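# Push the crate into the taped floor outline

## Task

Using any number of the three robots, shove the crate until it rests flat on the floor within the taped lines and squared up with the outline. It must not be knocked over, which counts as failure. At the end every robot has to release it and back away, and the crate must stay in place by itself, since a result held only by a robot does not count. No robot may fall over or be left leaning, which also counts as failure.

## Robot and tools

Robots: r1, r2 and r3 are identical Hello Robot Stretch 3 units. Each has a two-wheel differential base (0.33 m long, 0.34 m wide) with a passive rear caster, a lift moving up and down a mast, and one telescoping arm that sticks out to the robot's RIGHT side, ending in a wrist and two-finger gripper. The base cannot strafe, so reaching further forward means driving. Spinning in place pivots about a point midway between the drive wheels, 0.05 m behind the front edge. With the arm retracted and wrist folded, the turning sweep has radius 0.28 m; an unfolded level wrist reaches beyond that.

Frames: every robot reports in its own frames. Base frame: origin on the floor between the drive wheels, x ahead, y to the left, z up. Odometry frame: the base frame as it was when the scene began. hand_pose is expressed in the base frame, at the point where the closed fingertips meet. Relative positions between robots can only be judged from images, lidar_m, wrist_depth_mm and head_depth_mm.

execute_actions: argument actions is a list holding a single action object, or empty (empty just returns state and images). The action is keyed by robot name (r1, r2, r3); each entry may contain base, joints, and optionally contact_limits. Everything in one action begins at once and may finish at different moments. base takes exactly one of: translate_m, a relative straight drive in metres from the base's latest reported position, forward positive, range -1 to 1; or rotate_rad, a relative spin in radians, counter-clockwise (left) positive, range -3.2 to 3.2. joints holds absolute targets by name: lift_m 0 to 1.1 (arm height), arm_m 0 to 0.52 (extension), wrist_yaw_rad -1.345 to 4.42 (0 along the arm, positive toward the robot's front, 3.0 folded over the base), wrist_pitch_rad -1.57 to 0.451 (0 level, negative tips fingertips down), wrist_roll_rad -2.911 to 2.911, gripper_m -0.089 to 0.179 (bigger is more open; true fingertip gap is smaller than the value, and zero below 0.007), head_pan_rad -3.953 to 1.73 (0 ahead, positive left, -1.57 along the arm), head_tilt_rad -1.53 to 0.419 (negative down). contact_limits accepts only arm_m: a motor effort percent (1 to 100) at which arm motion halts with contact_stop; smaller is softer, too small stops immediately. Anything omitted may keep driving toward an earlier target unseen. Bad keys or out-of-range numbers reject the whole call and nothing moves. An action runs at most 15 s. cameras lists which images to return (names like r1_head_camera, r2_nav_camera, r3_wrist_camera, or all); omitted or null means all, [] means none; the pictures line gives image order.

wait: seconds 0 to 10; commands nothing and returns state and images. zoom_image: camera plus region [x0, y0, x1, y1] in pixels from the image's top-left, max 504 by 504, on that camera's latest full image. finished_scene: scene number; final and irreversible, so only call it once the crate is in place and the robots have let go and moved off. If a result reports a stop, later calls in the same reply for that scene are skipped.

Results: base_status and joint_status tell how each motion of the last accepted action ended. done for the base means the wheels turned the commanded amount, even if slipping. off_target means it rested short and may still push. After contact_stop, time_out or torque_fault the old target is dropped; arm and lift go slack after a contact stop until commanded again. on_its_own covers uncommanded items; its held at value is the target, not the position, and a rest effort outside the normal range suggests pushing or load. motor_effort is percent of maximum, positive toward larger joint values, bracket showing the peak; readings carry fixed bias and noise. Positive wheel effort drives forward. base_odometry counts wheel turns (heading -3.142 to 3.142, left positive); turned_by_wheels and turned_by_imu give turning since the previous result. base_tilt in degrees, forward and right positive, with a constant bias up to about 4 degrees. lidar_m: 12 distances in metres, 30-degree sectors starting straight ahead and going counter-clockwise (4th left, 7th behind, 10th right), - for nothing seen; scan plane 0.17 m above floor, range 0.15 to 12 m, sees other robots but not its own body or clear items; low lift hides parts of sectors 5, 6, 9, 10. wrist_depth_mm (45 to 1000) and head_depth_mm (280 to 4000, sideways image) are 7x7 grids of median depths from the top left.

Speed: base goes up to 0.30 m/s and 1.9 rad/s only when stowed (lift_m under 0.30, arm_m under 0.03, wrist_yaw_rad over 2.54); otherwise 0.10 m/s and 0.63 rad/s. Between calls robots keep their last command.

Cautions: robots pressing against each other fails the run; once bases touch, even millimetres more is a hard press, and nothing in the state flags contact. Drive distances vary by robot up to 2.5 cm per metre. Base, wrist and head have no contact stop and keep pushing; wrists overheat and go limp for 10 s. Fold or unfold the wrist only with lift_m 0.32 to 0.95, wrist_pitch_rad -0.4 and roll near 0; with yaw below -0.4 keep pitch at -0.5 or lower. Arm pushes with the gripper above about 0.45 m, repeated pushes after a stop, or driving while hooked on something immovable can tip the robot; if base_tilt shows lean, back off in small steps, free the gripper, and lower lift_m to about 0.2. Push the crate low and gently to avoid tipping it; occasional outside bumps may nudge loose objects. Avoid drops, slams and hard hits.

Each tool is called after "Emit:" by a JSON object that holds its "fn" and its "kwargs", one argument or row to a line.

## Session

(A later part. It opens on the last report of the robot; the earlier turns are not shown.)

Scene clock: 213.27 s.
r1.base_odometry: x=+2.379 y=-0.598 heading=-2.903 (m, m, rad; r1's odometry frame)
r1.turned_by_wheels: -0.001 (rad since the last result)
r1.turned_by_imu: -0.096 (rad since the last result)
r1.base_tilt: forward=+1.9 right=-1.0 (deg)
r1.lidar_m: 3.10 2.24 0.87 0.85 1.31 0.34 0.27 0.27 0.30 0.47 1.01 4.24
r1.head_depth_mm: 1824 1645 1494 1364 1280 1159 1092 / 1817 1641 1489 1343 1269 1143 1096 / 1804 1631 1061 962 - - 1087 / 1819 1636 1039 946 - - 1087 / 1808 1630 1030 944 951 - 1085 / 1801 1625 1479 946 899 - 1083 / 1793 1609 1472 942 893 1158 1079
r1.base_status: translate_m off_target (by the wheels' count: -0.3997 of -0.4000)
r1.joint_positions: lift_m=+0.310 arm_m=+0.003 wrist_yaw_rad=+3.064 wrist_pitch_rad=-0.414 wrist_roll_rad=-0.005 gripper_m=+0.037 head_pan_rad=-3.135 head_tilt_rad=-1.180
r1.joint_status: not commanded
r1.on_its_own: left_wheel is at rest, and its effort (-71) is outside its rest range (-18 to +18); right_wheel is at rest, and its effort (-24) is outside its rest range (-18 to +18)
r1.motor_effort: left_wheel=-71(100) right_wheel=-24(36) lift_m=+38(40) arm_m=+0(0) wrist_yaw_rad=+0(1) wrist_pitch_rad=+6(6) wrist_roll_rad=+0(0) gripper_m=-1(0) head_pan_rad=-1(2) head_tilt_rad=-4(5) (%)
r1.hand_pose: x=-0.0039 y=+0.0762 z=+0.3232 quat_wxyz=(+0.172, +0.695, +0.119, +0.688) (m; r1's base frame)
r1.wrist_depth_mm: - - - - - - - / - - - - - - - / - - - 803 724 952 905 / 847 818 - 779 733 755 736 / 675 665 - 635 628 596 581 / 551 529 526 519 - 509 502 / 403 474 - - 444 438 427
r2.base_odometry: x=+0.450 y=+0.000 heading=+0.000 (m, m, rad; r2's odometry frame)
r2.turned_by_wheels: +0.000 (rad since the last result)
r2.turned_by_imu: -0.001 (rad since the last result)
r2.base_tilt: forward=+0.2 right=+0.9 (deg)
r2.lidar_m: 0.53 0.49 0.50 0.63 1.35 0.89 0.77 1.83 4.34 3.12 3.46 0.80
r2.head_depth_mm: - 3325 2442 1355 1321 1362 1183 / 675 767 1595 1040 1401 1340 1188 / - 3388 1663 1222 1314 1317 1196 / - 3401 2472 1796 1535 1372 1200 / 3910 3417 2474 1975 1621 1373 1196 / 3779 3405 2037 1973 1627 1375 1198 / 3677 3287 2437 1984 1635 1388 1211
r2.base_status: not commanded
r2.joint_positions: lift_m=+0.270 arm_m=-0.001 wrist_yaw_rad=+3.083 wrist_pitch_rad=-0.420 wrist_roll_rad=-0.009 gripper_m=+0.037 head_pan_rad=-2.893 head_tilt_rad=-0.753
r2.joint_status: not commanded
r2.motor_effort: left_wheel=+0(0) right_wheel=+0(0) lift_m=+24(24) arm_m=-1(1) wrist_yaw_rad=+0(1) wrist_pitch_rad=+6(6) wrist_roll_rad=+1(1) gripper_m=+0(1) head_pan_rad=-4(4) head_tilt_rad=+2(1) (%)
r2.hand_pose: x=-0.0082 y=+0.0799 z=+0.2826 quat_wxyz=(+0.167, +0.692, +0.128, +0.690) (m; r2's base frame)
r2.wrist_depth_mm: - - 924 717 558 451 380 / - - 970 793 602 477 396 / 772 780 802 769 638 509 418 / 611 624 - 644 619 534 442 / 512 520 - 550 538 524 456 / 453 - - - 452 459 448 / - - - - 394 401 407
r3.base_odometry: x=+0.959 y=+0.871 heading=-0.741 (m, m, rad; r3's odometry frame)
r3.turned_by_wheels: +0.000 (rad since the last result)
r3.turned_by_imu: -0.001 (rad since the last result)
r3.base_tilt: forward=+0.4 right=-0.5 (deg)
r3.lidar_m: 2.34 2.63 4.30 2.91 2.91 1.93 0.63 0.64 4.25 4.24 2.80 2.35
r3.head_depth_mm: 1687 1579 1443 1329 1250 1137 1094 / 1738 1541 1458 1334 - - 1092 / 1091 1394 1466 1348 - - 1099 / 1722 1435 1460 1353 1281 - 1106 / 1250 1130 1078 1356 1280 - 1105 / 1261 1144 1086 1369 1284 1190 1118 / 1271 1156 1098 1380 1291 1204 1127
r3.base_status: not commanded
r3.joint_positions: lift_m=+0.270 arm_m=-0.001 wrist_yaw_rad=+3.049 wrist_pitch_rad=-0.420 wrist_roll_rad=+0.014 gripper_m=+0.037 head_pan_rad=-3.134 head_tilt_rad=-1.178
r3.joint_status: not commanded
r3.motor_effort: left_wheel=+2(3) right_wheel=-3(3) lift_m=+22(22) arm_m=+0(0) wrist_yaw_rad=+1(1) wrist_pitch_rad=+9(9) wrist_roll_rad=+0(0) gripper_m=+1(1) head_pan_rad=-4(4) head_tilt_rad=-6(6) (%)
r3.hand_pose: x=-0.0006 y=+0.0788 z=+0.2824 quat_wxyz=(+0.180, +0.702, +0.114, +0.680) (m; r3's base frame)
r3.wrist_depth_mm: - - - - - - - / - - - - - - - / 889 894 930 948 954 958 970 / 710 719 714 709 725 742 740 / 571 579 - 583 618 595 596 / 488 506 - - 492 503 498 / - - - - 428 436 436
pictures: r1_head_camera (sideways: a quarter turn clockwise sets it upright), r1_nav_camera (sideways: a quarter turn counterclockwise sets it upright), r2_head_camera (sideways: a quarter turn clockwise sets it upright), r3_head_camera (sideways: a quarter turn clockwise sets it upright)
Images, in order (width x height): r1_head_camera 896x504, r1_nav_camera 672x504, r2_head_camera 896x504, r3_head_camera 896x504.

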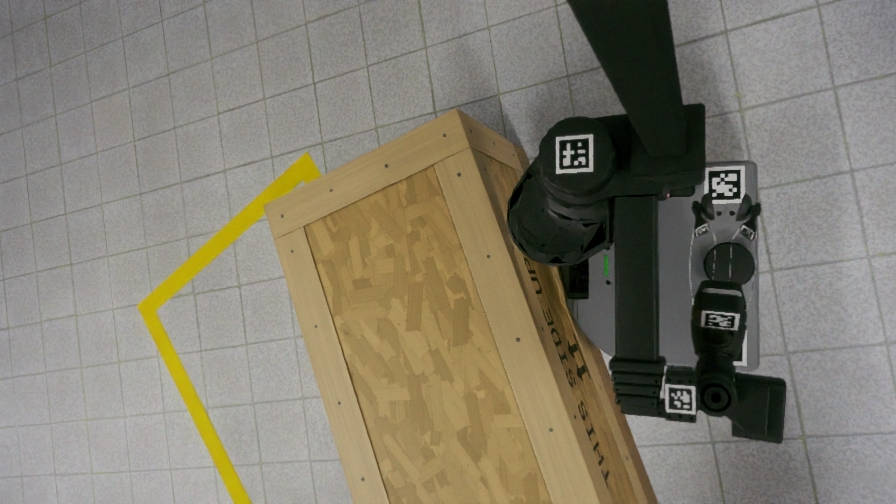

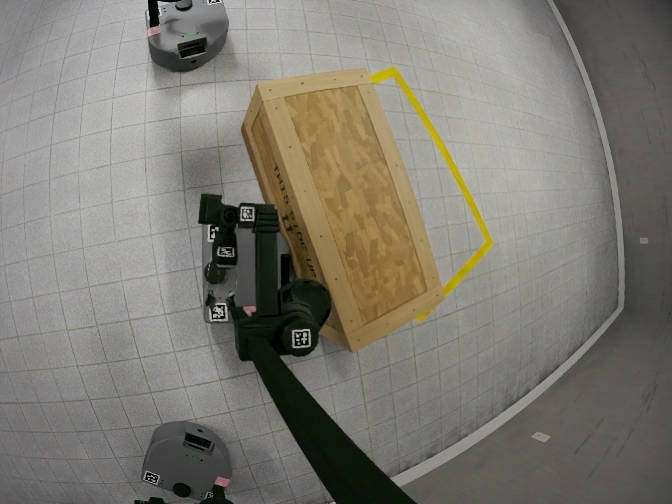

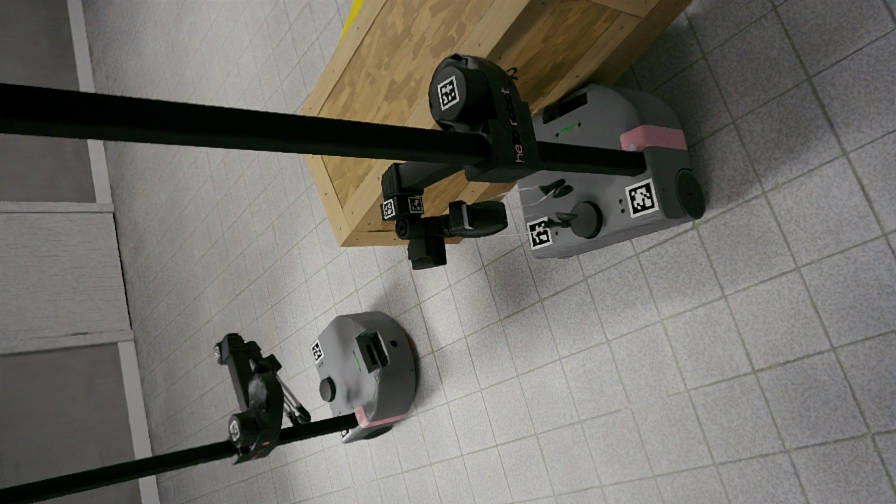

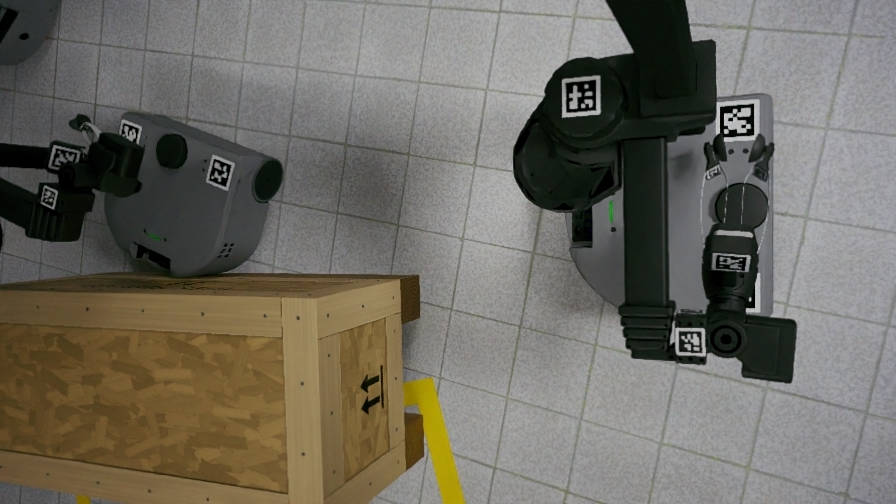

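Emit:
{"fn": "execute_actions", "kwargs": {
  "actions": [
    {"r1":{"base":{"translate_m":0.06},"joints":{"lift_m":0.28}},"r2":{"base":{"rotate_rad":-1.6}}}
  ],
  "cameras": []
}}

Emit:
{"fn": "execute_actions", "kwargs": {
  "actions": [
    {"r1":{"base":{"rotate_rad":-1.36}},"r2":{"base":{"translate_m":0.5},"joints":{"head_pan_rad":-2.0,"head_tilt_rad":-0.6}},"r3":{"base":{"rotate_rad":-0.275}}}
  ],
  "cameras": []
}}

Emit:
{"fn": "execute_actions", "kwargs": {
  "actions": [
    {"r1":{"base":{"translate_m":-0.28}},"r3":{"base":{"translate_m":-0.77}}}
  ],
  "cameras": []
}}

Emit:
{"fn": "execute_actions", "kwargs": {
  "actions": [
    {"r1":{"base":{"rotate_rad":1.71}},"r3":{"base":{"rotate_rad":1.87}}}
  ],
  "cameras": ["r1_head_camera","r2_head_camera","r3_head_camera"]
}}

Scene clock: 249.33 s.
r1.base_odometry: x=+2.321 y=-0.613 heading=-2.903 (m, m, rad; r1's odometry frame)
r1.turned_by_wheels: +0.000 (rad since the last result)
r1.turned_by_imu: +0.000 (rad since the last result)
r1.base_tilt: forward=+1.8 right=-1.0 (deg)
r1.lidar_m: 3.04 2.25 1.45 0.85 1.33 0.40 0.33 0.33 0.36 0.56 1.00 4.26
r1.head_depth_mm: 1827 1636 1490 1369 1281 1157 1091 / 1821 1637 1484 1344 1274 1151 1085 / 1812 1636 1036 984 - - 1085 / 1808 1626 1033 973 - - 1088 / 1796 1631 1031 945 1156 - 1084 / 1799 1622 1031 942 1122 - 1079 / 1790 1615 1027 940 1007 1154 1078
r1.base_status: done
r1.joint_positions: lift_m=+0.280 arm_m=+0.003 wrist_yaw_rad=+3.064 wrist_pitch_rad=-0.414 wrist_roll_rad=-0.005 gripper_m=+0.037 head_pan_rad=-3.135 head_tilt_rad=-1.180
r1.joint_status: all done
r1.motor_effort: left_wheel=+1(57) right_wheel=+0(21) lift_m=+21(34) arm_m=+0(0) wrist_yaw_rad=+0(0) wrist_pitch_rad=+6(5) wrist_roll_rad=+0(0) gripper_m=+0(1) head_pan_rad=-1(0) head_tilt_rad=-4(4) (%)
r1.hand_pose: x=-0.0039 y=+0.0762 z=+0.2939 quat_wxyz=(+0.172, +0.695, +0.119, +0.688) (m; r1's base frame)
r1.wrist_depth_mm: - - - - - - - / - - - 890 - - - / - - - 845 885 905 880 / 802 763 - 738 702 693 668 / 625 605 - 585 584 567 550 / 522 508 520 505 - 480 463 / 442 - - - 414 407 400
r2.base_odometry: x=+0.450 y=+0.000 heading=-1.600 (m, m, rad; r2's odometry frame)
r2.turned_by_wheels: -1.600 (rad since the last result)
r2.turned_by_imu: -1.580 (rad since the last result)
r2.base_tilt: forward=+0.2 right=+1.0 (deg)
r2.lidar_m: 3.12 3.77 0.81 0.53 0.49 0.50 0.63 1.30 0.89 0.75 0.85 4.32
r2.head_depth_mm: 658 711 772 842 925 1032 1125 / 760 827 910 1013 1139 1271 1183 / 894 996 1118 1268 1463 1367 1193 / 1096 1242 1435 1677 1618 1372 1195 / 1395 1645 1998 1960 1615 1371 1198 / 1934 2481 2475 1970 1634 1380 1201 / 3193 3312 2532 1978 1626 1386 1203
r2.base_status: done
r2.joint_positions: lift_m=+0.270 arm_m=-0.001 wrist_yaw_rad=+3.083 wrist_pitch_rad=-0.420 wrist_roll_rad=-0.009 gripper_m=+0.037 head_pan_rad=-2.893 head_tilt_rad=-0.753
r2.joint_status: not commanded
r2.motor_effort: left_wheel=+2(13) right_wheel=-2(8) lift_m=+24(24) arm_m=-1(1) wrist_yaw_rad=+1(0) wrist_pitch_rad=+6(6) wrist_roll_rad=+1(1) gripper_m=+0(0) head_pan_rad=-4(6) head_tilt_rad=+2(2) (%)
r2.hand_pose: x=-0.0082 y=+0.0799 z=+0.2826 quat_wxyz=(+0.167, +0.692, +0.128, +0.690) (m; r2's base frame)
r2.wrist_depth_mm: 370 412 540 641 839 - - / 392 447 589 699 941 - - / 415 482 649 756 824 845 846 / 446 520 - 649 648 655 658 / 458 517 - 545 541 539 547 / 451 - - - 454 457 459 / - - - - 395 399 402
r3.base_odometry: x=+0.959 y=+0.871 heading=-0.741 (m, m, rad; r3's odometry frame)
r3.turned_by_wheels: +0.000 (rad since the last result)
r3.turned_by_imu: -0.001 (rad since the last result)
r3.base_tilt: forward=+0.4 right=-0.6 (deg)
r3.lidar_m: 2.34 2.63 4.32 2.91 2.91 1.92 0.63 0.64 4.24 4.23 2.80 2.35
r3.head_depth_mm: 1723 1577 1441 1340 1255 1138 1091 / 1670 1429 1446 1337 - - 1095 / 1111 1403 1452 1355 - - 1102 / 1746 1482 1461 1355 1291 - 1102 / 1247 1132 1084 1354 1276 - 1105 / 1263 1146 1088 1365 1280 1187 1118 / 1276 1156 1094 1372 1292 1203 1127
r3.base_status: not commanded
r3.joint_positions: lift_m=+0.270 arm_m=-0.001 wrist_yaw_rad=+3.049 wrist_pitch_rad=-0.420 wrist_roll_rad=+0.014 gripper_m=+0.037 head_pan_rad=-3.134 head_tilt_rad=-1.178
r3.joint_status: not commanded
r3.motor_effort: left_wheel=+2(3) right_wheel=-3(3) lift_m=+22(23) arm_m=+0(0) wrist_yaw_rad=+0(1) wrist_pitch_rad=+9(9) wrist_roll_rad=+0(0) gripper_m=+1(1) head_pan_rad=-3(3) head_tilt_rad=-5(5) (%)
r3.hand_pose: x=-0.0006 y=+0.0788 z=+0.2824 quat_wxyz=(+0.180, +0.702, +0.114, +0.680) (m; r3's base frame)
r3.wrist_depth_mm: - - - - - - - / - - - - - - - / 903 940 921 943 928 940 967 / 728 723 722 718 737 742 752 / 581 576 - 586 624 597 589 / 480 498 - - 497 489 508 / - - - - 428 428 437
pictures: none
No camera images: the call's "cameras" was empty. Leave "cameras" out to get every camera's image.

Scene clock: 252.57 s.
r1.base_odometry: x=+2.321 y=-0.613 heading=+2.020 (m, m, rad; r1's odometry frame)
r1.turned_by_wheels: -1.360 (rad since the last result)
r1.turned_by_imu: -1.359 (rad since the last result)
r1.base_tilt: forward=+1.9 right=-0.9 (deg)
r1.lidar_m: 1.03 3.64 3.04 4.11 0.98 1.35 1.32 1.39 0.35 0.33 0.33 0.41
r1.head_depth_mm: 1322 1566 1491 1336 1284 1160 1093 / 1330 1574 1490 1367 1272 1153 1088 / 1343 1587 1486 1364 - - 1087 / 1349 1576 1475 1354 - - 1086 / 1360 1585 1478 1360 1282 - 1081 / 1371 1573 1472 1349 1247 - 1082 / 1378 1592 1473 1353 1112 1026 955
r1.base_status: done
r1.joint_positions: lift_m=+0.280 arm_m=+0.003 wrist_yaw_rad=+3.064 wrist_pitch_rad=-0.414 wrist_roll_rad=-0.005 gripper_m=+0.037 head_pan_rad=-3.135 head_tilt_rad=-1.180
r1.joint_status: not commanded
r1.motor_effort: left_wheel=+4(14) right_wheel=-2(8) lift_m=+21(21) arm_m=+0(0) wrist_yaw_rad=+0(1) wrist_pitch_rad=+6(6) wrist_roll_rad=+0(0) gripper_m=+0(0) head_pan_rad=-1(1) head_tilt_rad=-4(4) (%)
r1.hand_pose: x=-0.0039 y=+0.0762 z=+0.2939 quat_wxyz=(+0.172, +0.695, +0.119, +0.688) (m; r1's base frame)
r1.wrist_depth_mm: 698 - - - - - - / - - - - - - - / 676 690 - - 930 884 882 / 590 694 - 715 705 689 676 / 632 617 - 589 593 569 556 / 509 501 531 508 - 478 469 / 440 - - - 418 409 396
r2.base_odometry: x=+0.435 y=-0.500 heading=-1.600 (m, m, rad; r2's odometry frame)
r2.turned_by_wheels: +0.000 (rad since the last result)
r2.turned_by_imu: +0.003 (rad since the last result)
r2.base_tilt: forward=+0.2 right=+0.9 (deg)
r2.lidar_m: 2.62 3.84 1.31 0.86 0.80 0.80 1.01 2.11 0.72 0.72 1.65 4.02
r2.head_depth_mm: - - 3293 2363 1827 1504 1270 / - - 3346 1647 1427 1512 1277 / - - 3327 1678 1481 1295 1227 / - - 3399 1685 1207 966 1174 / - - 3225 851 973 1074 1218 / 598 665 3066 1637 1686 1526 1293 / - - 3452 2427 1886 1532 1294
r2.base_status: done
r2.joint_positions: lift_m=+0.270 arm_m=-0.001 wrist_yaw_rad=+3.083 wrist_pitch_rad=-0.420 wrist_roll_rad=-0.009 gripper_m=+0.037 head_pan_rad=-2.007 head_tilt_rad=-0.606
r2.joint_status: all done
r2.motor_effort: left_wheel=+3(13) right_wheel=-2(4) lift_m=+24(24) arm_m=-1(1) wrist_yaw_rad=+1(1) wrist_pitch_rad=+6(6) wrist_roll_rad=+1(1) gripper_m=+1(1) head_pan_rad=+3(48) head_tilt_rad=+2(17) (%)
r2.hand_pose: x=-0.0082 y=+0.0799 z=+0.2827 quat_wxyz=(+0.167, +0.692, +0.128, +0.690) (m; r2's base frame)
r2.wrist_depth_mm: 584 652 852 - - - - / 620 708 932 - - - - / 647 728 807 816 820 845 865 / 622 622 - 641 648 660 672 / 513 524 - 547 541 540 548 / 453 - - - 450 458 467 / - - - - 395 400 403
r3.base_odometry: x=+0.959 y=+0.871 heading=-1.016 (m, m, rad; r3's odometry frame)
r3.turned_by_wheels: -0.275 (rad since the last result)
r3.turned_by_imu: -0.271 (rad since the last result)
r3.base_tilt: forward=+0.4 right=-0.6 (deg)
r3.lidar_m: 2.34 2.39 3.13 2.91 3.74 1.74 1.06 0.63 0.71 4.22 3.59 2.47
r3.head_depth_mm: 1662 1564 1442 1331 1247 1142 1090 / 1722 1586 1457 1348 - - 1094 / 1725 1552 1468 1351 - - 1099 / 1740 1445 1475 1359 1293 - 1105 / 1240 1475 1493 1364 1276 - 1109 / 1763 1631 1244 1338 1284 1194 1120 / 1332 1151 1055 1251 1294 1206 1123
r3.base_status: done
r3.joint_positions: lift_m=+0.270 arm_m=-0.001 wrist_yaw_rad=+3.049 wrist_pitch_rad=-0.420 wrist_roll_rad=+0.014 gripper_m=+0.037 head_pan_rad=-3.134 head_tilt_rad=-1.178
r3.joint_status: not commanded
r3.motor_effort: left_wheel=+2(9) right_wheel=-3(11) lift_m=+23(22) arm_m=+0(0) wrist_yaw_rad=+1(0) wrist_pitch_rad=+9(10) wrist_roll_rad=+0(0) gripper_m=+0(0) head_pan_rad=-3(4) head_tilt_rad=-6(5) (%)
r3.hand_pose: x=-0.0006 y=+0.0788 z=+0.2824 quat_wxyz=(+0.180, +0.702, +0.114, +0.680) (m; r3's base frame)
r3.wrist_depth_mm: - - - - - - - / - - - - - - - / 918 901 915 955 954 952 949 / 710 715 701 721 748 721 732 / 578 566 - 589 628 584 591 / 489 510 - - 506 492 505 / - - - - 423 428 432
pictures: none
No camera images: the call's "cameras" was empty. Leave "cameras" out to get every camera's image.

Scene clock: 256.90 s.
r1.base_odometry: x=+2.442 y=-0.865 heading=+2.020 (m, m, rad; r1's odometry frame)
r1.turned_by_wheels: +0.000 (rad since the last result)
r1.turned_by_imu: +0.001 (rad since the last result)
r1.base_tilt: forward=+1.9 right=-1.0 (deg)
r1.lidar_m: 0.59 0.58 3.15 0.74 0.74 1.06 1.04 1.10 1.58 0.36 0.37 0.46
r1.head_depth_mm: 1040 1287 1473 1365 1277 1161 1091 / 1049 1301 1480 1362 1275 1155 1089 / 1055 1312 1486 1359 - - 1085 / 1064 1319 1483 1355 - - 1087 / 1070 1338 1486 1350 1275 - 1082 / 1079 1346 1476 1346 1248 - 1080 / 1085 1358 1467 1346 1243 1144 1051
r1.base_status: done
r1.joint_positions: lift_m=+0.280 arm_m=+0.003 wrist_yaw_rad=+3.064 wrist_pitch_rad=-0.414 wrist_roll_rad=-0.005 gripper_m=+0.037 head_pan_rad=-3.135 head_tilt_rad=-1.180
r1.joint_status: not commanded
r1.motor_effort: left_wheel=+3(12) right_wheel=-3(10) lift_m=+21(21) arm_m=+0(0) wrist_yaw_rad=+0(0) wrist_pitch_rad=+6(6) wrist_roll_rad=+0(0) gripper_m=+0(0) head_pan_rad=+0(1) head_tilt_rad=-4(4) (%)
r1.hand_pose: x=-0.0039 y=+0.0762 z=+0.2939 quat_wxyz=(+0.172, +0.695, +0.119, +0.688) (m; r1's base frame)
r1.wrist_depth_mm: - - - - - - - / - - - - - - - / - 689 - 942 938 898 878 / 793 661 - 726 708 695 675 / 623 609 - 589 597 555 549 / 520 511 517 510 - 477 460 / 449 - - - 415 407 399
r2.base_odometry: x=+0.435 y=-0.500 heading=-1.600 (m, m, rad; r2's odometry frame)
r2.turned_by_wheels: +0.000 (rad since the last result)
r2.turned_by_imu: -0.001 (rad since the last result)
r2.base_tilt: forward=+0.2 right=+1.0 (deg)
r2.lidar_m: 2.63 3.84 1.31 0.86 0.80 0.81 1.01 2.11 0.61 0.93 3.97 4.03
r2.head_depth_mm: - - 3262 2348 1839 865 1117 / 591 558 612 682 792 865 1073 / - - 3316 1673 1486 1471 1120 / - - 3345 1685 1545 1527 1286 / - - 3398 1686 1622 1450 1291 / - - 3444 1697 1502 1340 1261 / - - 3410 2445 1187 1254 1266
r2.base_status: not commanded
r2.joint_positions: lift_m=+0.270 arm_m=-0.001 wrist_yaw_rad=+3.083 wrist_pitch_rad=-0.420 wrist_roll_rad=-0.009 gripper_m=+0.037 head_pan_rad=-2.007 head_tilt_rad=-0.606
r2.joint_status: not commanded
r2.motor_effort: left_wheel=+3(2) right_wheel=-2(2) lift_m=+24(25) arm_m=-1(1) wrist_yaw_rad=+1(1) wrist_pitch_rad=+6(6) wrist_roll_rad=+1(1) gripper_m=+1(0) head_pan_rad=+5(4) head_tilt_rad=+2(2) (%)
r2.hand_pose: x=-0.0082 y=+0.0799 z=+0.2827 quat_wxyz=(+0.167, +0.692, +0.128, +0.690) (m; r2's base frame)
r2.wrist_depth_mm: 580 651 851 - - - - / 622 698 914 - - - - / 645 727 793 822 829 843 861 / 614 628 - 642 650 657 660 / 514 520 - 543 538 543 553 / 450 - - - 455 459 463 / - - - - 396 399 402
r3.base_odometry: x=+0.554 y=+1.525 heading=-1.016 (m, m, rad; r3's odometry frame)
r3.turned_by_wheels: +0.000 (rad since the last result)
r3.turned_by_imu: +0.001 (rad since the last result)
r3.base_tilt: forward=+0.4 right=-0.6 (deg)
r3.lidar_m: 3.11 3.19 4.16 2.91 2.53 1.05 0.59 0.61 0.38 0.33 0.33 3.29
r3.head_depth_mm: 1699 1425 1405 1335 1248 1139 1089 / 1695 1591 1453 1349 - - 1094 / 1704 1591 1462 1341 - - 1100 / 1648 937 1256 1333 1285 - 1106 / 1729 1001 1270 1320 1282 - 1107 / 1723 1633 1029 1387 1282 1179 1056 / 1717 1650 1516 1251 1055 909 808
r3.base_status: done
r3.joint_positions: lift_m=+0.270 arm_m=-0.001 wrist_yaw_rad=+3.049 wrist_pitch_rad=-0.420 wrist_roll_rad=+0.014 gripper_m=+0.037 head_pan_rad=-3.134 head_tilt_rad=-1.178
r3.joint_status: not commanded
r3.motor_effort: left_wheel=+2(7) right_wheel=-2(13) lift_m=+22(22) arm_m=+0(0) wrist_yaw_rad=+1(0) wrist_pitch_rad=+9(10) wrist_roll_rad=+0(0) gripper_m=+1(1) head_pan_rad=-3(3) head_tilt_rad=-5(6) (%)
r3.hand_pose: x=-0.0006 y=+0.0788 z=+0.2824 quat_wxyz=(+0.180, +0.702, +0.114, +0.680) (m; r3's base frame)
r3.wrist_depth_mm: - - - - - - - / - - - - - - - / 908 902 950 955 925 966 964 / 721 698 725 711 718 735 735 / 569 580 - 580 623 587 603 / 483 511 - - 494 495 502 / - - - - 435 434 432
pictures: none
No camera images: the call's "cameras" was empty. Leave "cameras" out to get every camera's image.

Scene clock: 259.23 s.
r1.base_odometry: x=+2.442 y=-0.865 heading=-2.553 (m, m, rad; r1's odometry frame)
r1.turned_by_wheels: +1.710 (rad since the last result)
r1.turned_by_imu: +1.708 (rad since the last result)
r1.base_tilt: forward=+1.8 right=-1.0 (deg)
r1.lidar_m: 0.74 0.83 1.04 1.04 1.16 0.38 0.36 0.38 0.51 0.48 4.14 3.16
r1.head_depth_mm: 1829 1639 1493 1371 1277 1155 1092 / 1823 1639 1495 1356 1275 1157 1089 / 1810 1631 1487 1348 - - 1086 / 1804 1632 1037 970 - - 1087 / 1807 1623 1028 969 1264 - 1081 / 1796 1625 1030 965 1233 - 1081 / 1802 1618 1027 966 1232 1156 1081
r1.base_status: done
r1.joint_positions: lift_m=+0.280 arm_m=+0.003 wrist_yaw_rad=+3.064 wrist_pitch_rad=-0.414 wrist_roll_rad=-0.005 gripper_m=+0.037 head_pan_rad=-3.135 head_tilt_rad=-1.180
r1.joint_status: not commanded
r1.motor_effort: left_wheel=-2(11) right_wheel=+3(10) lift_m=+22(21) arm_m=-1(1) wrist_yaw_rad=+0(0) wrist_pitch_rad=+6(6) wrist_roll_rad=+0(0) gripper_m=-1(0) head_pan_rad=-1(1) head_tilt_rad=-4(5) (%)
r1.hand_pose: x=-0.0039 y=+0.0762 z=+0.2939 quat_wxyz=(+0.172, +0.695, +0.119, +0.688) (m; r1's base frame)
r1.wrist_depth_mm: - - - 934 932 904 887 / - - - - - - 922 / - - - - 918 911 863 / 780 765 - 716 717 684 673 / 645 616 - 577 593 572 549 / 516 514 519 507 - 478 465 / 443 - - - 412 402 400
r2.base_odometry: x=+0.435 y=-0.500 heading=-1.600 (m, m, rad; r2's odometry frame)
r2.turned_by_wheels: +0.000 (rad since the last result)
r2.turned_by_imu: +0.000 (rad since the last result)
r2.base_tilt: forward=+0.2 right=+1.0 (deg)
r2.lidar_m: 2.62 3.84 1.31 0.86 0.80 0.81 1.01 0.82 0.74 1.03 3.97 4.02
r2.head_depth_mm: - - 3148 1651 1068 1435 1248 / 569 - 3283 1659 1130 1256 1192 / - - 3368 1674 1434 1263 1224 / - - 3379 1678 1499 1334 1262 / - - 3343 1681 1620 1523 1288 / - - 3450 1627 1357 1406 1294 / - 966 2956 2333 1552 1426 1295
r2.base_status: not commanded
r2.joint_positions: lift_m=+0.270 arm_m=-0.001 wrist_yaw_rad=+3.083 wrist_pitch_rad=-0.420 wrist_roll_rad=-0.009 gripper_m=+0.037 head_pan_rad=-2.007 head_tilt_rad=-0.606
r2.joint_status: not commanded
r2.motor_effort: left_wheel=+2(2) right_wheel=-2(2) lift_m=+24(24) arm_m=-2(1) wrist_yaw_rad=+1(1) wrist_pitch_rad=+6(6) wrist_roll_rad=+1(0) gripper_m=+0(0) head_pan_rad=+4(3) head_tilt_rad=+2(2) (%)
r2.hand_pose: x=-0.0082 y=+0.0799 z=+0.2827 quat_wxyz=(+0.167, +0.692, +0.128, +0.690) (m; r2's base frame)
r2.wrist_depth_mm: 584 645 842 - - - - / 627 702 927 - - - - / 653 737 801 822 831 842 862 / 619 624 - 649 649 666 669 / 516 520 - 556 535 538 549 / 453 - - - 454 457 468 / - - - - 395 400 402
r3.base_odometry: x=+0.554 y=+1.525 heading=+0.854 (m, m, rad; r3's odometry frame)
r3.turned_by_wheels: +1.870 (rad since the last result)
r3.turned_by_imu: +1.837 (rad since the last result)
r3.base_tilt: forward=+0.4 right=-0.6 (deg)
r3.lidar_m: 3.63 1.05 1.66 0.59 0.46 0.34 0.33 0.34 3.11 3.12 3.55 2.91
r3.head_depth_mm: 1728 1574 1008 941 1221 1142 1086 / 1746 1596 1011 945 - - 1093 / 1741 1600 1025 953 - - 1098 / 1773 1605 1033 964 1197 - 1102 / 1780 1625 1483 1355 1281 - 1111 / 1812 1647 1497 1382 1279 1198 1119 / 1818 1651 1511 1390 1291 1200 1124
r3.base_status: done
r3.joint_positions: lift_m=+0.270 arm_m=-0.001 wrist_yaw_rad=+3.049 wrist_pitch_rad=-0.420 wrist_roll_rad=+0.014 gripper_m=+0.037 head_pan_rad=-3.134 head_tilt_rad=-1.178
r3.joint_status: not commanded
r3.motor_effort: left_wheel=-2(10) right_wheel=+3(13) lift_m=+22(22) arm_m=+0(0) wrist_yaw_rad=+1(0) wrist_pitch_rad=+10(10) wrist_roll_rad=+0(0) gripper_m=+0(0) head_pan_rad=-4(4) head_tilt_rad=-5(6) (%)
r3.hand_pose: x=-0.0006 y=+0.0788 z=+0.2824 quat_wxyz=(+0.180, +0.702, +0.114, +0.680) (m; r3's base frame)
r3.wrist_depth_mm: 447 - - - - - - / 441 580 783 - - - 819 / 444 580 567 574 939 906 824 / 441 624 582 622 722 753 747 / 422 566 - 584 606 593 604 / 422 508 - - 508 499 506 / - - - - 430 437 431
pictures: r1_head_camera (sideways: a quarter turn clockwise sets it upright), r2_head_camera (sideways: a quarter turn clockwise sets it upright), r3_head_camera (sideways: a quarter turn clockwise sets it upright)
Images, in order (width x height): r1_head_camera 896x504, r2_head_camera 896x504, r3_head_camera 896x504.

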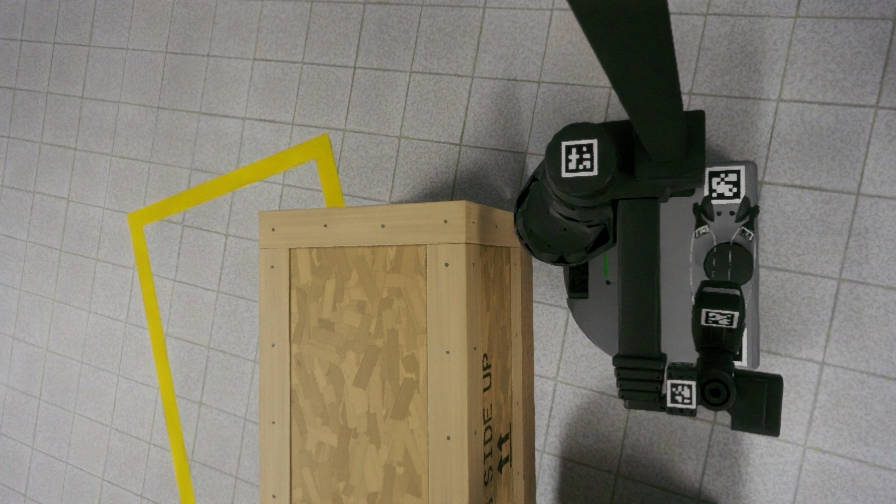

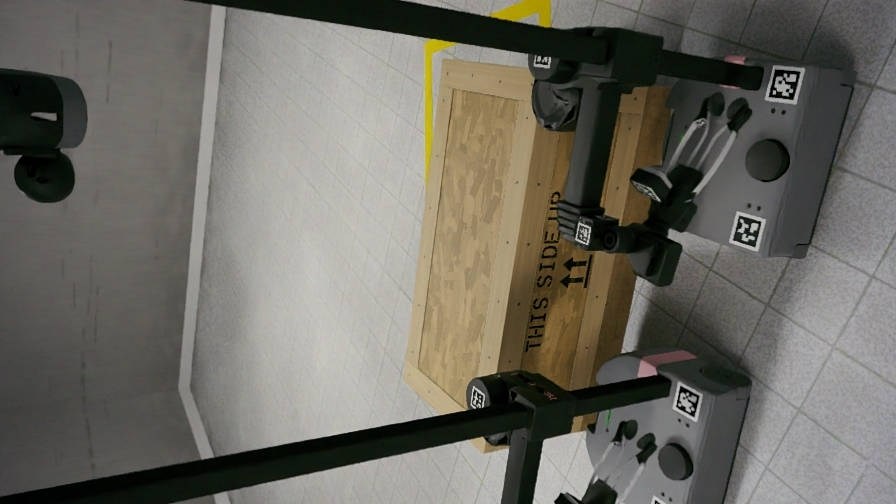

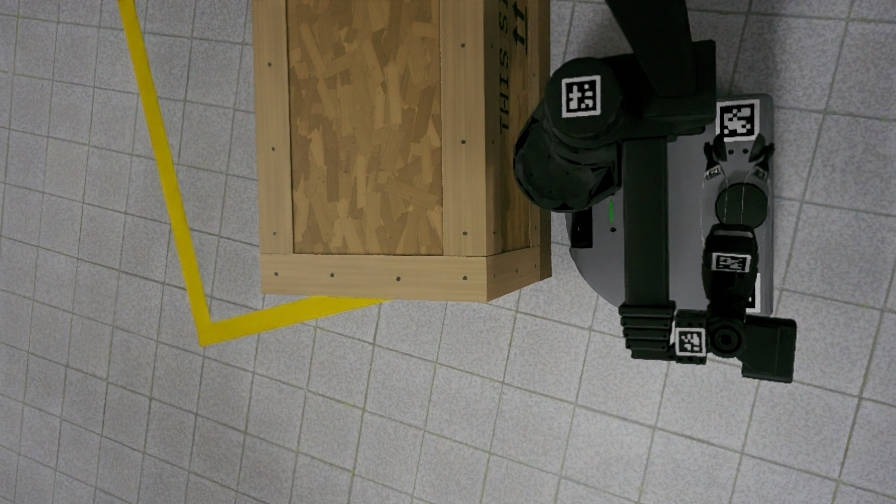

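Emit:
{"fn": "execute_actions", "kwargs": {
  "actions": [
    {"r1":{"base":{"rotate_rad":-0.08},"joints":{"lift_m":0.31}},"r3":{"base":{"rotate_rad":-0.08},"joints":{"lift_m":0.31}}}
  ],
  "cameras": []
}}

Emit:
{"fn": "execute_actions", "kwargs": {
  "actions": [
    {"r1":{"base":{"translate_m":-0.075}},"r3":{"base":{"translate_m":-0.045}}}
  ],
  "cameras": []
}}

Emit:
{"fn": "execute_actions", "kwargs": {
  "actions": [
    {"r1":{"base":{"translate_m":-0.45}},"r3":{"base":{"translate_m":-0.41}}}
  ],
  "cameras": ["r1_head_camera","r3_head_camera"]
}}

Scene clock: 271.03 s.
r1.base_odometry: x=+2.442 y=-0.865 heading=-2.633 (m, m, rad; r1's odometry frame)
r1.turned_by_wheels: -0.080 (rad since the last result)
r1.turned_by_imu: -0.080 (rad since the last result)
r1.base_tilt: forward=+1.9 right=-1.0 (deg)
r1.lidar_m: 0.74 0.83 1.06 1.04 1.12 1.67 0.36 0.37 0.48 0.47 3.96 3.15
r1.head_depth_mm: 1822 1640 1492 1364 1284 1158 1090 / 1814 1641 1491 1360 1275 1147 1091 / 1818 1637 1484 1364 - - 1088 / 1807 1629 1045 969 - - 1087 / 1802 1613 1034 968 1263 - 1084 / 1797 1621 1033 957 1231 - 1083 / 1797 1622 1028 952 1216 1155 1081
r1.base_status: done
r1.joint_positions: lift_m=+0.310 arm_m=+0.003 wrist_yaw_rad=+3.064 wrist_pitch_rad=-0.414 wrist_roll_rad=-0.005 gripper_m=+0.037 head_pan_rad=-3.135 head_tilt_rad=-1.180
r1.joint_status: all done
r1.motor_effort: left_wheel=+4(12) right_wheel=-2(6) lift_m=+40(42) arm_m=-1(0) wrist_yaw_rad=-1(1) wrist_pitch_rad=+6(6) wrist_roll_rad=+0(0) gripper_m=+0(0) head_pan_rad=-1(0) head_tilt_rad=-4(5) (%)
r1.hand_pose: x=-0.0039 y=+0.0762 z=+0.3231 quat_wxyz=(+0.172, +0.695, +0.119, +0.688) (m; r1's base frame)
r1.wrist_depth_mm: - 971 940 956 920 929 923 / - - - - - - - / - - - - - 969 915 / 858 804 - 779 758 741 710 / 657 650 - 632 644 596 589 / 556 539 532 520 - 507 499 / 473 478 - - 446 435 430
r2.base_odometry: x=+0.435 y=-0.500 heading=-1.600 (m, m, rad; r2's odometry frame)
r2.turned_by_wheels: +0.000 (rad since the last result)
r2.turned_by_imu: -0.001 (rad since the last result)
r2.base_tilt: forward=+0.2 right=+1.0 (deg)
r2.lidar_m: 2.63 3.83 1.31 0.86 0.80 0.81 1.01 0.81 0.74 1.02 3.97 4.02
r2.head_depth_mm: - - 3104 1653 1011 1427 1247 / 578 - 3310 1662 1164 1290 1196 / - - 3401 1678 1435 1257 1224 / - - 3395 1682 1465 1450 1259 / - - 3384 1692 1612 1500 1286 / - - 3436 1639 1364 1397 1294 / - 960 2911 2359 1552 1419 1293
r2.base_status: not commanded
r2.joint_positions: lift_m=+0.270 arm_m=-0.001 wrist_yaw_rad=+3.083 wrist_pitch_rad=-0.420 wrist_roll_rad=-0.009 gripper_m=+0.037 head_pan_rad=-2.007 head_tilt_rad=-0.606
r2.joint_status: not commanded
r2.motor_effort: left_wheel=+2(1) right_wheel=-1(2) lift_m=+24(24) arm_m=-1(1) wrist_yaw_rad=+1(0) wrist_pitch_rad=+6(6) wrist_roll_rad=+1(1) gripper_m=+1(0) head_pan_rad=+3(4) head_tilt_rad=+2(3) (%)
r2.hand_pose: x=-0.0082 y=+0.0799 z=+0.2827 quat_wxyz=(+0.167, +0.692, +0.128, +0.690) (m; r2's base frame)
r2.wrist_depth_mm: 582 647 860 - - - - / 621 706 932 - - - - / 647 728 800 810 817 851 861 / 609 632 - 637 649 659 667 / 515 512 - 549 541 542 546 / 454 - - - 452 458 462 / - - - - 394 401 402
r3.base_odometry: x=+0.554 y=+1.525 heading=+0.774 (m, m, rad; r3's odometry frame)
r3.turned_by_wheels: -0.080 (rad since the last result)
r3.turned_by_imu: -0.079 (rad since the last result)
r3.base_tilt: forward=+0.4 right=-0.6 (deg)
r3.lidar_m: 4.30 1.05 1.05 0.59 0.50 0.35 0.33 0.33 3.14 3.11 3.39 2.92
r3.head_depth_mm: 1731 1575 1006 953 1234 1137 1088 / 1748 1584 1013 955 - - 1091 / 1770 1589 1025 954 - - 1101 / 1777 1609 1029 960 1180 - 1105 / 1796 1635 1065 1327 1284 - 1109 / 1798 1638 1501 1379 1277 1195 1115 / 1850 1647 1512 1394 1295 1203 1127
r3.base_status: done
r3.joint_positions: lift_m=+0.310 arm_m=-0.001 wrist_yaw_rad=+3.049 wrist_pitch_rad=-0.420 wrist_roll_rad=+0.014 gripper_m=+0.037 head_pan_rad=-3.134 head_tilt_rad=-1.178
r3.joint_status: all done
r3.motor_effort: left_wheel=+3(12) right_wheel=-2(8) lift_m=+28(29) arm_m=+0(0) wrist_yaw_rad=+0(2) wrist_pitch_rad=+10(9) wrist_roll_rad=+0(0) gripper_m=+1(1) head_pan_rad=-4(4) head_tilt_rad=-6(5) (%)
r3.hand_pose: x=-0.0006 y=+0.0788 z=+0.3222 quat_wxyz=(+0.180, +0.702, +0.114, +0.680) (m; r3's base frame)
r3.wrist_depth_mm: 511 - - - - - - / 504 700 815 - - 932 - / 487 685 646 926 - 940 998 / 484 698 606 654 800 812 798 / 473 624 - 639 669 656 646 / 470 537 - 543 541 549 553 / 444 - - - 471 476 477
pictures: none
No camera images: the call's "cameras" was empty. Leave "cameras" out to get every camera's image.

Scene clock: 272.73 s.
r1.base_odometry: x=+2.508 y=-0.828 heading=-2.633 (m, m, rad; r1's odometry frame)
r1.turned_by_wheels: +0.000 (rad since the last result)
r1.turned_by_imu: +0.000 (rad since the last result)
r1.base_tilt: forward=+1.9 right=-1.0 (deg)
r1.lidar_m: 0.81 0.90 1.06 1.05 1.13 1.68 0.29 0.30 0.38 0.47 3.96 3.21
r1.head_depth_mm: 1820 1643 1493 1372 1285 1157 1091 / 1819 1638 1492 1364 1272 1147 1089 / 1827 1633 1487 1364 - - 1085 / 1806 1632 1421 945 - - 1087 / 1808 1621 1030 947 1038 - 1084 / 1800 1629 1030 944 1104 - 1083 / 1786 1613 1026 945 1147 1159 1079
r1.base_status: done
r1.joint_positions: lift_m=+0.310 arm_m=+0.003 wrist_yaw_rad=+3.064 wrist_pitch_rad=-0.414 wrist_roll_rad=-0.005 gripper_m=+0.037 head_pan_rad=-3.135 head_tilt_rad=-1.180
r1.joint_status: not commanded
r1.motor_effort: left_wheel=+3(4) right_wheel=-2(7) lift_m=+40(40) arm_m=-1(0) wrist_yaw_rad=-1(0) wrist_pitch_rad=+6(6) wrist_roll_rad=+0(0) gripper_m=+0(0) head_pan_rad=-2(1) head_tilt_rad=-4(5) (%)
r1.hand_pose: x=-0.0039 y=+0.0762 z=+0.3231 quat_wxyz=(+0.172, +0.695, +0.119, +0.688) (m; r1's base frame)
r1.wrist_depth_mm: - - 943 941 961 928 919 / - - - - - - - / - - - - - 988 937 / 847 825 - 761 752 753 711 / 671 654 - 628 626 607 587 / 557 541 542 519 - 506 494 / 471 482 - - 444 437 427
r2.base_odometry: x=+0.435 y=-0.500 heading=-1.600 (m, m, rad; r2's odometry frame)
r2.turned_by_wheels: +0.000 (rad since the last result)
r2.turned_by_imu: +0.000 (rad since the last result)
r2.base_tilt: forward=+0.2 right=+0.9 (deg)
r2.lidar_m: 2.62 3.85 1.31 0.86 0.80 0.81 1.02 0.88 0.81 1.05 3.97 4.03
r2.head_depth_mm: - - 3118 1578 1090 1429 1272 / 643 - 3335 1652 1432 1287 1250 / - - 3319 1668 1179 1299 1278 / - - 3334 1684 1509 1526 1286 / - - 3422 1694 1590 1506 1285 / - - 3353 1266 1509 1425 1289 / 889 981 3111 2428 1556 1452 1303
r2.base_status: not commanded
r2.joint_positions: lift_m=+0.270 arm_m=-0.001 wrist_yaw_rad=+3.083 wrist_pitch_rad=-0.420 wrist_roll_rad=-0.009 gripper_m=+0.037 head_pan_rad=-2.007 head_tilt_rad=-0.606
r2.joint_status: not commanded
r2.motor_effort: left_wheel=+2(2) right_wheel=-2(2) lift_m=+24(24) arm_m=-1(1) wrist_yaw_rad=+1(0) wrist_pitch_rad=+6(6) wrist_roll_rad=+1(1) gripper_m=+0(1) head_pan_rad=+4(3) head_tilt_rad=+2(2) (%)
r2.hand_pose: x=-0.0082 y=+0.0799 z=+0.2827 quat_wxyz=(+0.167, +0.692, +0.128, +0.690) (m; r2's base frame)
r2.wrist_depth_mm: 578 649 849 - - - - / 619 706 916 - - - - / 650 725 807 814 813 859 856 / 628 621 - 649 646 659 671 / 514 517 - 549 534 538 545 / 453 - - - 453 457 465 / - - - - 394 398 400
r3.base_odometry: x=+0.521 y=+1.494 heading=+0.774 (m, m, rad; r3's odometry frame)
r3.turned_by_wheels: +0.000 (rad since the last result)
r3.turned_by_imu: +0.000 (rad since the last result)
r3.base_tilt: forward=+0.4 right=-0.6 (deg)
r3.lidar_m: 4.31 1.08 1.10 0.59 0.43 0.30 0.28 0.29 3.12 3.11 3.40 2.96
r3.head_depth_mm: 1721 1569 1009 933 1214 1137 1088 / 1747 1596 1013 938 - - 1090 / 1766 1590 1021 943 - - 1099 / 1757 1617 1031 950 1018 - 1106 / 1787 1628 1461 988 1279 - 1110 / 1808 1642 1498 1377 1280 1195 1117 / 1825 1657 1510 1386 1287 1202 1125
r3.base_status: done
r3.joint_positions: lift_m=+0.310 arm_m=-0.001 wrist_yaw_rad=+3.049 wrist_pitch_rad=-0.420 wrist_roll_rad=+0.014 gripper_m=+0.037 head_pan_rad=-3.134 head_tilt_rad=-1.178
r3.joint_status: not commanded
r3.motor_effort: left_wheel=+2(2) right_wheel=-3(9) lift_m=+28(27) arm_m=+0(0) wrist_yaw_rad=+1(1) wrist_pitch_rad=+9(10) wrist_roll_rad=+0(0) gripper_m=-1(0) head_pan_rad=-3(4) head_tilt_rad=-5(5) (%)
r3.hand_pose: x=-0.0006 y=+0.0788 z=+0.3222 quat_wxyz=(+0.180, +0.702, +0.114, +0.680) (m; r3's base frame)
r3.wrist_depth_mm: 427 - 747 - - - - / 423 570 814 - - - - / 419 588 660 982 - 950 899 / 413 617 596 751 798 793 807 / 403 590 - 649 683 657 644 / 399 531 - 539 553 555 547 / 376 - - - 472 480 479
pictures: none
No camera images: the call's "cameras" was empty. Leave "cameras" out to get every camera's image.

Scene clock: 278.20 s.
r1.base_odometry: x=+2.901 y=-0.609 heading=-2.634 (m, m, rad; r1's odometry frame)
r1.turned_by_wheels: -0.001 (rad since the last result)
r1.turned_by_imu: +0.000 (rad since the last result)
r1.base_tilt: forward=+1.9 right=-1.0 (deg)
r1.lidar_m: 1.26 1.41 1.11 1.10 1.18 1.76 0.28 0.28 0.35 0.48 3.94 3.61
r1.head_depth_mm: 1830 1644 1498 1361 1280 1159 1091 / 1826 1628 1481 1363 1266 1143 1091 / 1817 1638 1487 1356 - - 1084 / 1814 1630 1470 957 - - 1085 / 1794 1631 1027 946 979 - 1087 / 1801 1622 1032 944 1017 - 1082 / 1793 1610 1476 942 1028 1156 1083
r1.base_status: translate_m off_target (by the wheels' count: -0.4498 of -0.4500)
r1.joint_positions: lift_m=+0.310 arm_m=+0.003 wrist_yaw_rad=+3.064 wrist_pitch_rad=-0.414 wrist_roll_rad=-0.005 gripper_m=+0.037 head_pan_rad=-3.135 head_tilt_rad=-1.180
r1.joint_status: not commanded
r1.on_its_own: left_wheel is at rest, and its effort (-71) is outside its rest range (-18 to +18)
r1.motor_effort: left_wheel=-71(72) right_wheel=+2(38) lift_m=+39(40) arm_m=-1(0) wrist_yaw_rad=+0(0) wrist_pitch_rad=+6(6) wrist_roll_rad=+0(0) gripper_m=+0(0) head_pan_rad=-2(1) head_tilt_rad=-4(4) (%)
r1.hand_pose: x=-0.0039 y=+0.0762 z=+0.3231 quat_wxyz=(+0.172, +0.695, +0.119, +0.688) (m; r1's base frame)
r1.wrist_depth_mm: - - - - - - - / - - - - - - - / - - - - - 987 902 / 845 829 - 771 772 728 715 / 659 644 - 626 633 605 594 / 553 547 535 535 - 503 489 / 469 481 - - 449 432 432
r2.base_odometry: x=+0.435 y=-0.500 heading=-1.600 (m, m, rad; r2's odometry frame)
r2.turned_by_wheels: +0.000 (rad since the last result)
r2.turned_by_imu: -0.001 (rad since the last result)
r2.base_tilt: forward=+0.2 right=+0.9 (deg)
r2.lidar_m: 2.62 3.84 1.31 0.86 0.80 0.81 1.01 1.33 1.25 1.40 3.97 4.02
r2.head_depth_mm: - - 3251 1513 1658 1495 1271 / - - 3282 1543 1663 1514 1272 / - - 3359 1841 1784 1516 1282 / - - 3372 1890 1831 1521 1281 / - - 3047 1694 1753 1527 1283 / - - 3417 1873 1774 1532 1292 / - - 3466 2354 1902 1543 1292
r2.base_status: not commanded
r2.joint_positions: lift_m=+0.270 arm_m=-0.001 wrist_yaw_rad=+3.083 wrist_pitch_rad=-0.420 wrist_roll_rad=-0.009 gripper_m=+0.037 head_pan_rad=-2.007 head_tilt_rad=-0.606
r2.joint_status: not commanded
r2.motor_effort: left_wheel=+3(1) right_wheel=-1(1) lift_m=+24(24) arm_m=-1(1) wrist_yaw_rad=+1(1) wrist_pitch_rad=+6(6) wrist_roll_rad=+1(1) gripper_m=+0(0) head_pan_rad=+3(4) head_tilt_rad=+2(3) (%)
r2.hand_pose: x=-0.0082 y=+0.0799 z=+0.2827 quat_wxyz=(+0.167, +0.692, +0.128, +0.690) (m; r2's base frame)
r2.wrist_depth_mm: 582 653 853 - - - - / 619 694 925 - - - - / 654 726 804 820 817 844 854 / 620 620 - 643 646 659 662 / 513 523 - 554 539 538 548 / 448 - - - 458 455 458 / - - - - 394 400 403
r3.base_odometry: x=+0.228 y=+1.207 heading=+0.774 (m, m, rad; r3's odometry frame)
r3.turned_by_wheels: +0.000 (rad since the last result)
r3.turned_by_imu: +0.009 (rad since the last result)
r3.base_tilt: forward=+0.4 right=-0.6 (deg)
r3.lidar_m: 3.43 1.40 1.74 0.61 0.45 0.30 0.28 0.28 3.06 3.05 3.34 3.34
r3.head_depth_mm: 1726 1572 1007 935 1214 1137 1090 / 1747 1587 1014 939 - - 1091 / 1761 1607 1025 946 - - 1103 / 1770 1612 1027 953 992 - 1105 / 1794 1612 1463 987 1269 - 1113 / 1813 1643 1499 1381 1282 1195 1114 / 1813 1644 1510 1401 1293 1196 1130
r3.base_status: done
r3.joint_positions: lift_m=+0.310 arm_m=-0.001 wrist_yaw_rad=+3.050 wrist_pitch_rad=-0.419 wrist_roll_rad=+0.014 gripper_m=+0.037 head_pan_rad=-3.135 head_tilt_rad=-1.178
r3.joint_status: not commanded
r3.motor_effort: left_wheel=-1(84) right_wheel=+0(71) lift_m=+27(27) arm_m=+0(0) wrist_yaw_rad=+0(0) wrist_pitch_rad=+9(10) wrist_roll_rad=+0(0) gripper_m=+0(0) head_pan_rad=-3(4) head_tilt_rad=-6(5) (%)
r3.hand_pose: x=-0.0007 y=+0.0788 z=+0.3223 quat_wxyz=(+0.180, +0.702, +0.114, +0.680) (m; r3's base frame)
r3.wrist_depth_mm: 466 - 752 - - - - / 450 636 822 - - - - / 439 627 649 - - - - / 429 634 635 811 813 812 825 / 421 613 - 642 670 662 663 / 406 535 - 542 545 563 554 / 385 - - - 471 473 469
pictures: r1_head_camera (sideways: a quarter turn clockwise sets it upright), r3_head_camera (sideways: a quarter turn clockwise sets it upright)
Images, in order (width x height): r1_head_camera 896x504, r3_head_camera 896x504.

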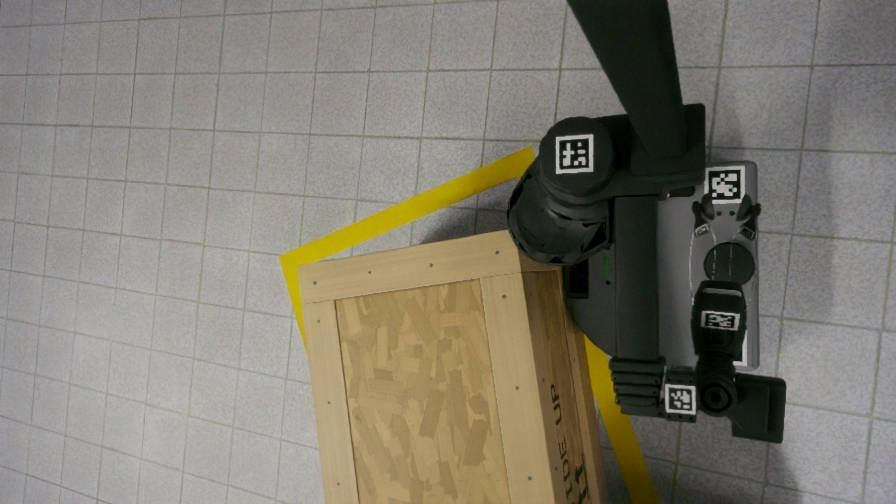

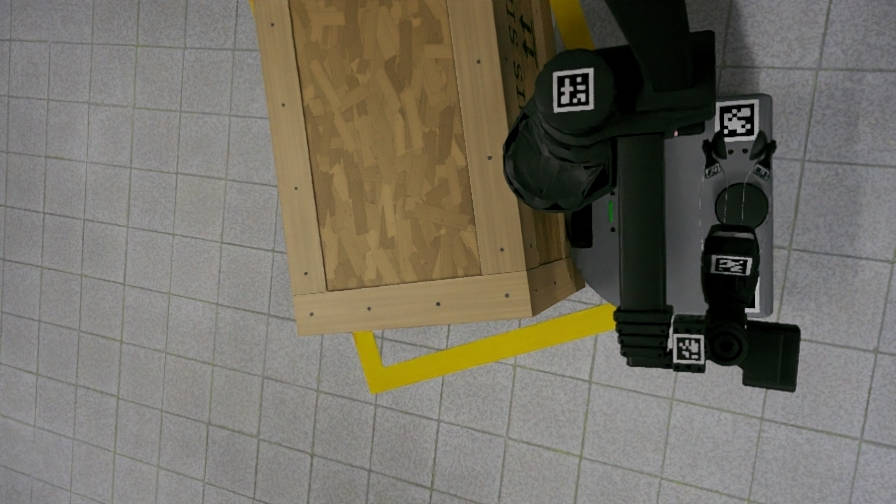

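Emit:
{"fn": "execute_actions", "kwargs": {
  "actions": [
    {"r1":{"base":{"translate_m":-0.12}},"r3":{"base":{"translate_m":0.4},"joints":{"lift_m":0.27}}}
  ],
  "cameras": ["r1_head_camera","r3_head_camera"]
}}

Scene clock: 287.97 s.
r1.base_odometry: x=+3.005 y=-0.551 heading=-2.635 (m, m, rad; r1's odometry frame)
r1.turned_by_wheels: +0.000 (rad since the last result)
r1.turned_by_imu: +0.000 (rad since the last result)
r1.base_tilt: forward=+1.9 right=-1.0 (deg)
r1.lidar_m: 1.37 1.43 1.12 1.11 1.19 1.78 0.27 0.27 0.30 0.50 0.84 0.70
r1.head_depth_mm: 1825 1636 1494 1368 1280 1161 1091 / 1818 1638 1485 1363 1270 1143 1089 / 1816 1629 1492 1364 - - 1088 / 1816 1630 1474 980 - - 1084 / 1809 1629 1030 947 965 - 1082 / 1805 1623 1475 945 913 - 1080 / 1785 1611 1475 941 898 1157 1083
r1.base_status: translate_m off_target (by the wheels' count: -0.1198 of -0.1200)
r1.joint_positions: lift_m=+0.310 arm_m=+0.003 wrist_yaw_rad=+3.064 wrist_pitch_rad=-0.414 wrist_roll_rad=-0.005 gripper_m=+0.037 head_pan_rad=-3.135 head_tilt_rad=-1.180
r1.joint_status: not commanded
r1.on_its_own: left_wheel is at rest, and its effort (-43) is outside its rest range (-18 to +18); right_wheel is at rest, and its effort (-20) is outside its rest range (-18 to +18)
r1.motor_effort: left_wheel=-43(79) right_wheel=-20(23) lift_m=+40(40) arm_m=-1(0) wrist_yaw_rad=+0(1) wrist_pitch_rad=+6(6) wrist_roll_rad=+0(0) gripper_m=+0(1) head_pan_rad=-1(1) head_tilt_rad=-4(5) (%)
r1.hand_pose: x=-0.0039 y=+0.0762 z=+0.3231 quat_wxyz=(+0.172, +0.695, +0.119, +0.688) (m; r1's base frame)
r1.wrist_depth_mm: - - - - - - - / - - - - - - - / - - - - - 967 945 / 855 791 - 758 734 739 722 / 672 644 - 625 633 614 578 / 557 547 537 524 - 506 499 / 480 482 - - 446 434 428
r2.base_odometry: x=+0.435 y=-0.500 heading=-1.600 (m, m, rad; r2's odometry frame)
r2.turned_by_wheels: +0.000 (rad since the last result)
r2.turned_by_imu: -0.001 (rad since the last result)
r2.base_tilt: forward=+0.2 right=+0.9 (deg)
r2.lidar_m: 2.62 3.84 1.31 0.86 0.80 0.81 1.01 1.45 1.37 1.06 3.96 4.02
r2.head_depth_mm: - - 3284 1621 1718 1498 1274 / - - 3309 1831 1719 1505 1278 / - - 3390 1905 1792 1513 1279 / - - 3410 1904 1860 1520 1289 / - - 3417 1927 1859 1509 1292 / - - 3234 1313 1361 1423 1295 / 893 989 3088 2477 1550 1460 1298
r2.base_status: not commanded
r2.joint_positions: lift_m=+0.270 arm_m=-0.001 wrist_yaw_rad=+3.083 wrist_pitch_rad=-0.420 wrist_roll_rad=-0.009 gripper_m=+0.037 head_pan_rad=-2.007 head_tilt_rad=-0.606
r2.joint_status: not commanded
r2.motor_effort: left_wheel=+2(1) right_wheel=-2(2) lift_m=+24(24) arm_m=-1(1) wrist_yaw_rad=+1(1) wrist_pitch_rad=+6(6) wrist_roll_rad=+1(1) gripper_m=+0(1) head_pan_rad=+3(4) head_tilt_rad=+2(3) (%)
r2.hand_pose: x=-0.0082 y=+0.0799 z=+0.2827 quat_wxyz=(+0.167, +0.692, +0.128, +0.690) (m; r2's base frame)
r2.wrist_depth_mm: 587 652 870 - - - - / 620 701 913 - - - - / 651 743 799 816 824 835 859 / 616 623 - 640 648 658 674 / 512 526 - 546 537 540 549 / 452 - - - 452 462 460 / - - - - 396 398 404
r3.base_odometry: x=+0.514 y=+1.487 heading=+0.774 (m, m, rad; r3's odometry frame)
r3.turned_by_wheels: +0.000 (rad since the last result)
r3.turned_by_imu: -0.002 (rad since the last result)
r3.base_tilt: forward=+0.4 right=-0.6 (deg)
r3.lidar_m: 4.24 1.08 1.23 1.67 0.84 0.77 0.66 3.89 3.14 3.09 3.40 2.96
r3.head_depth_mm: 1209 1110 1382 1329 1249 1142 1091 / 1212 1104 1296 1345 - - 1094 / 1752 1116 1216 1343 - - 1100 / 1769 1122 1142 1366 1290 - 1105 / 1787 1179 1468 1371 1282 - 1112 / 1807 1640 1495 1380 1279 1196 1114 / 1826 1647 1504 1390 1284 1205 1124
r3.base_status: done
r3.joint_positions: lift_m=+0.270 arm_m=-0.001 wrist_yaw_rad=+3.050 wrist_pitch_rad=-0.419 wrist_roll_rad=+0.014 gripper_m=+0.037 head_pan_rad=-3.135 head_tilt_rad=-1.178
r3.joint_status: all done
r3.motor_effort: left_wheel=+0(10) right_wheel=+0(8) lift_m=+23(25) arm_m=+0(0) wrist_yaw_rad=+0(1) wrist_pitch_rad=+9(9) wrist_roll_rad=+0(0) gripper_m=+0(1) head_pan_rad=-4(3) head_tilt_rad=-5(5) (%)
r3.hand_pose: x=-0.0007 y=+0.0788 z=+0.2825 quat_wxyz=(+0.180, +0.702, +0.114, +0.680) (m; r3's base frame)
r3.wrist_depth_mm: - - - - - - - / - - - - - - 837 / 744 916 944 933 941 909 838 / 699 693 722 729 735 732 740 / 576 592 - 581 610 591 598 / 484 516 - - 505 505 499 / - - - - 431 433 432
pictures: r1_head_camera (sideways: a quarter turn clockwise sets it upright), r3_head_camera (sideways: a quarter turn clockwise sets it upright)
Images, in order (width x height): r1_head_camera 896x504, r3_head_camera 896x504.

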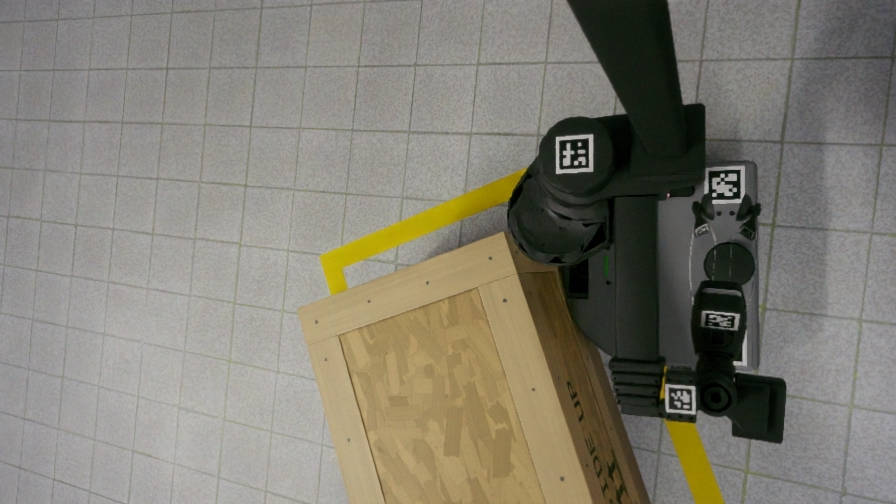

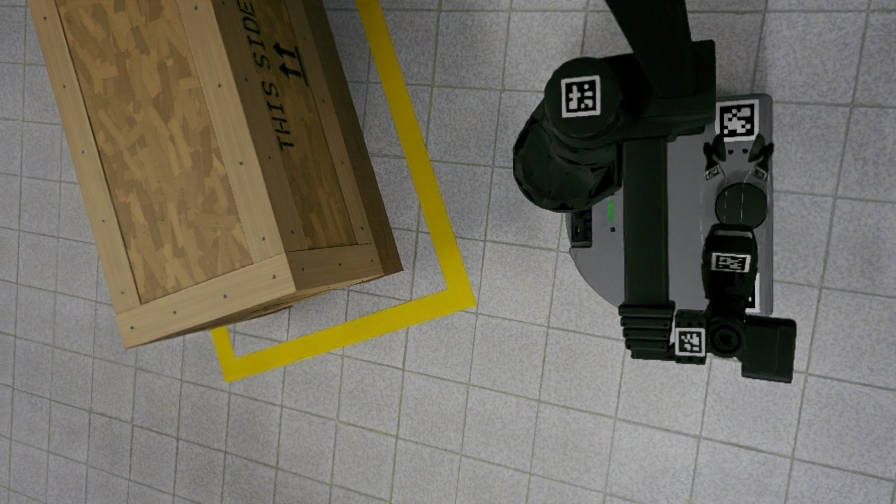

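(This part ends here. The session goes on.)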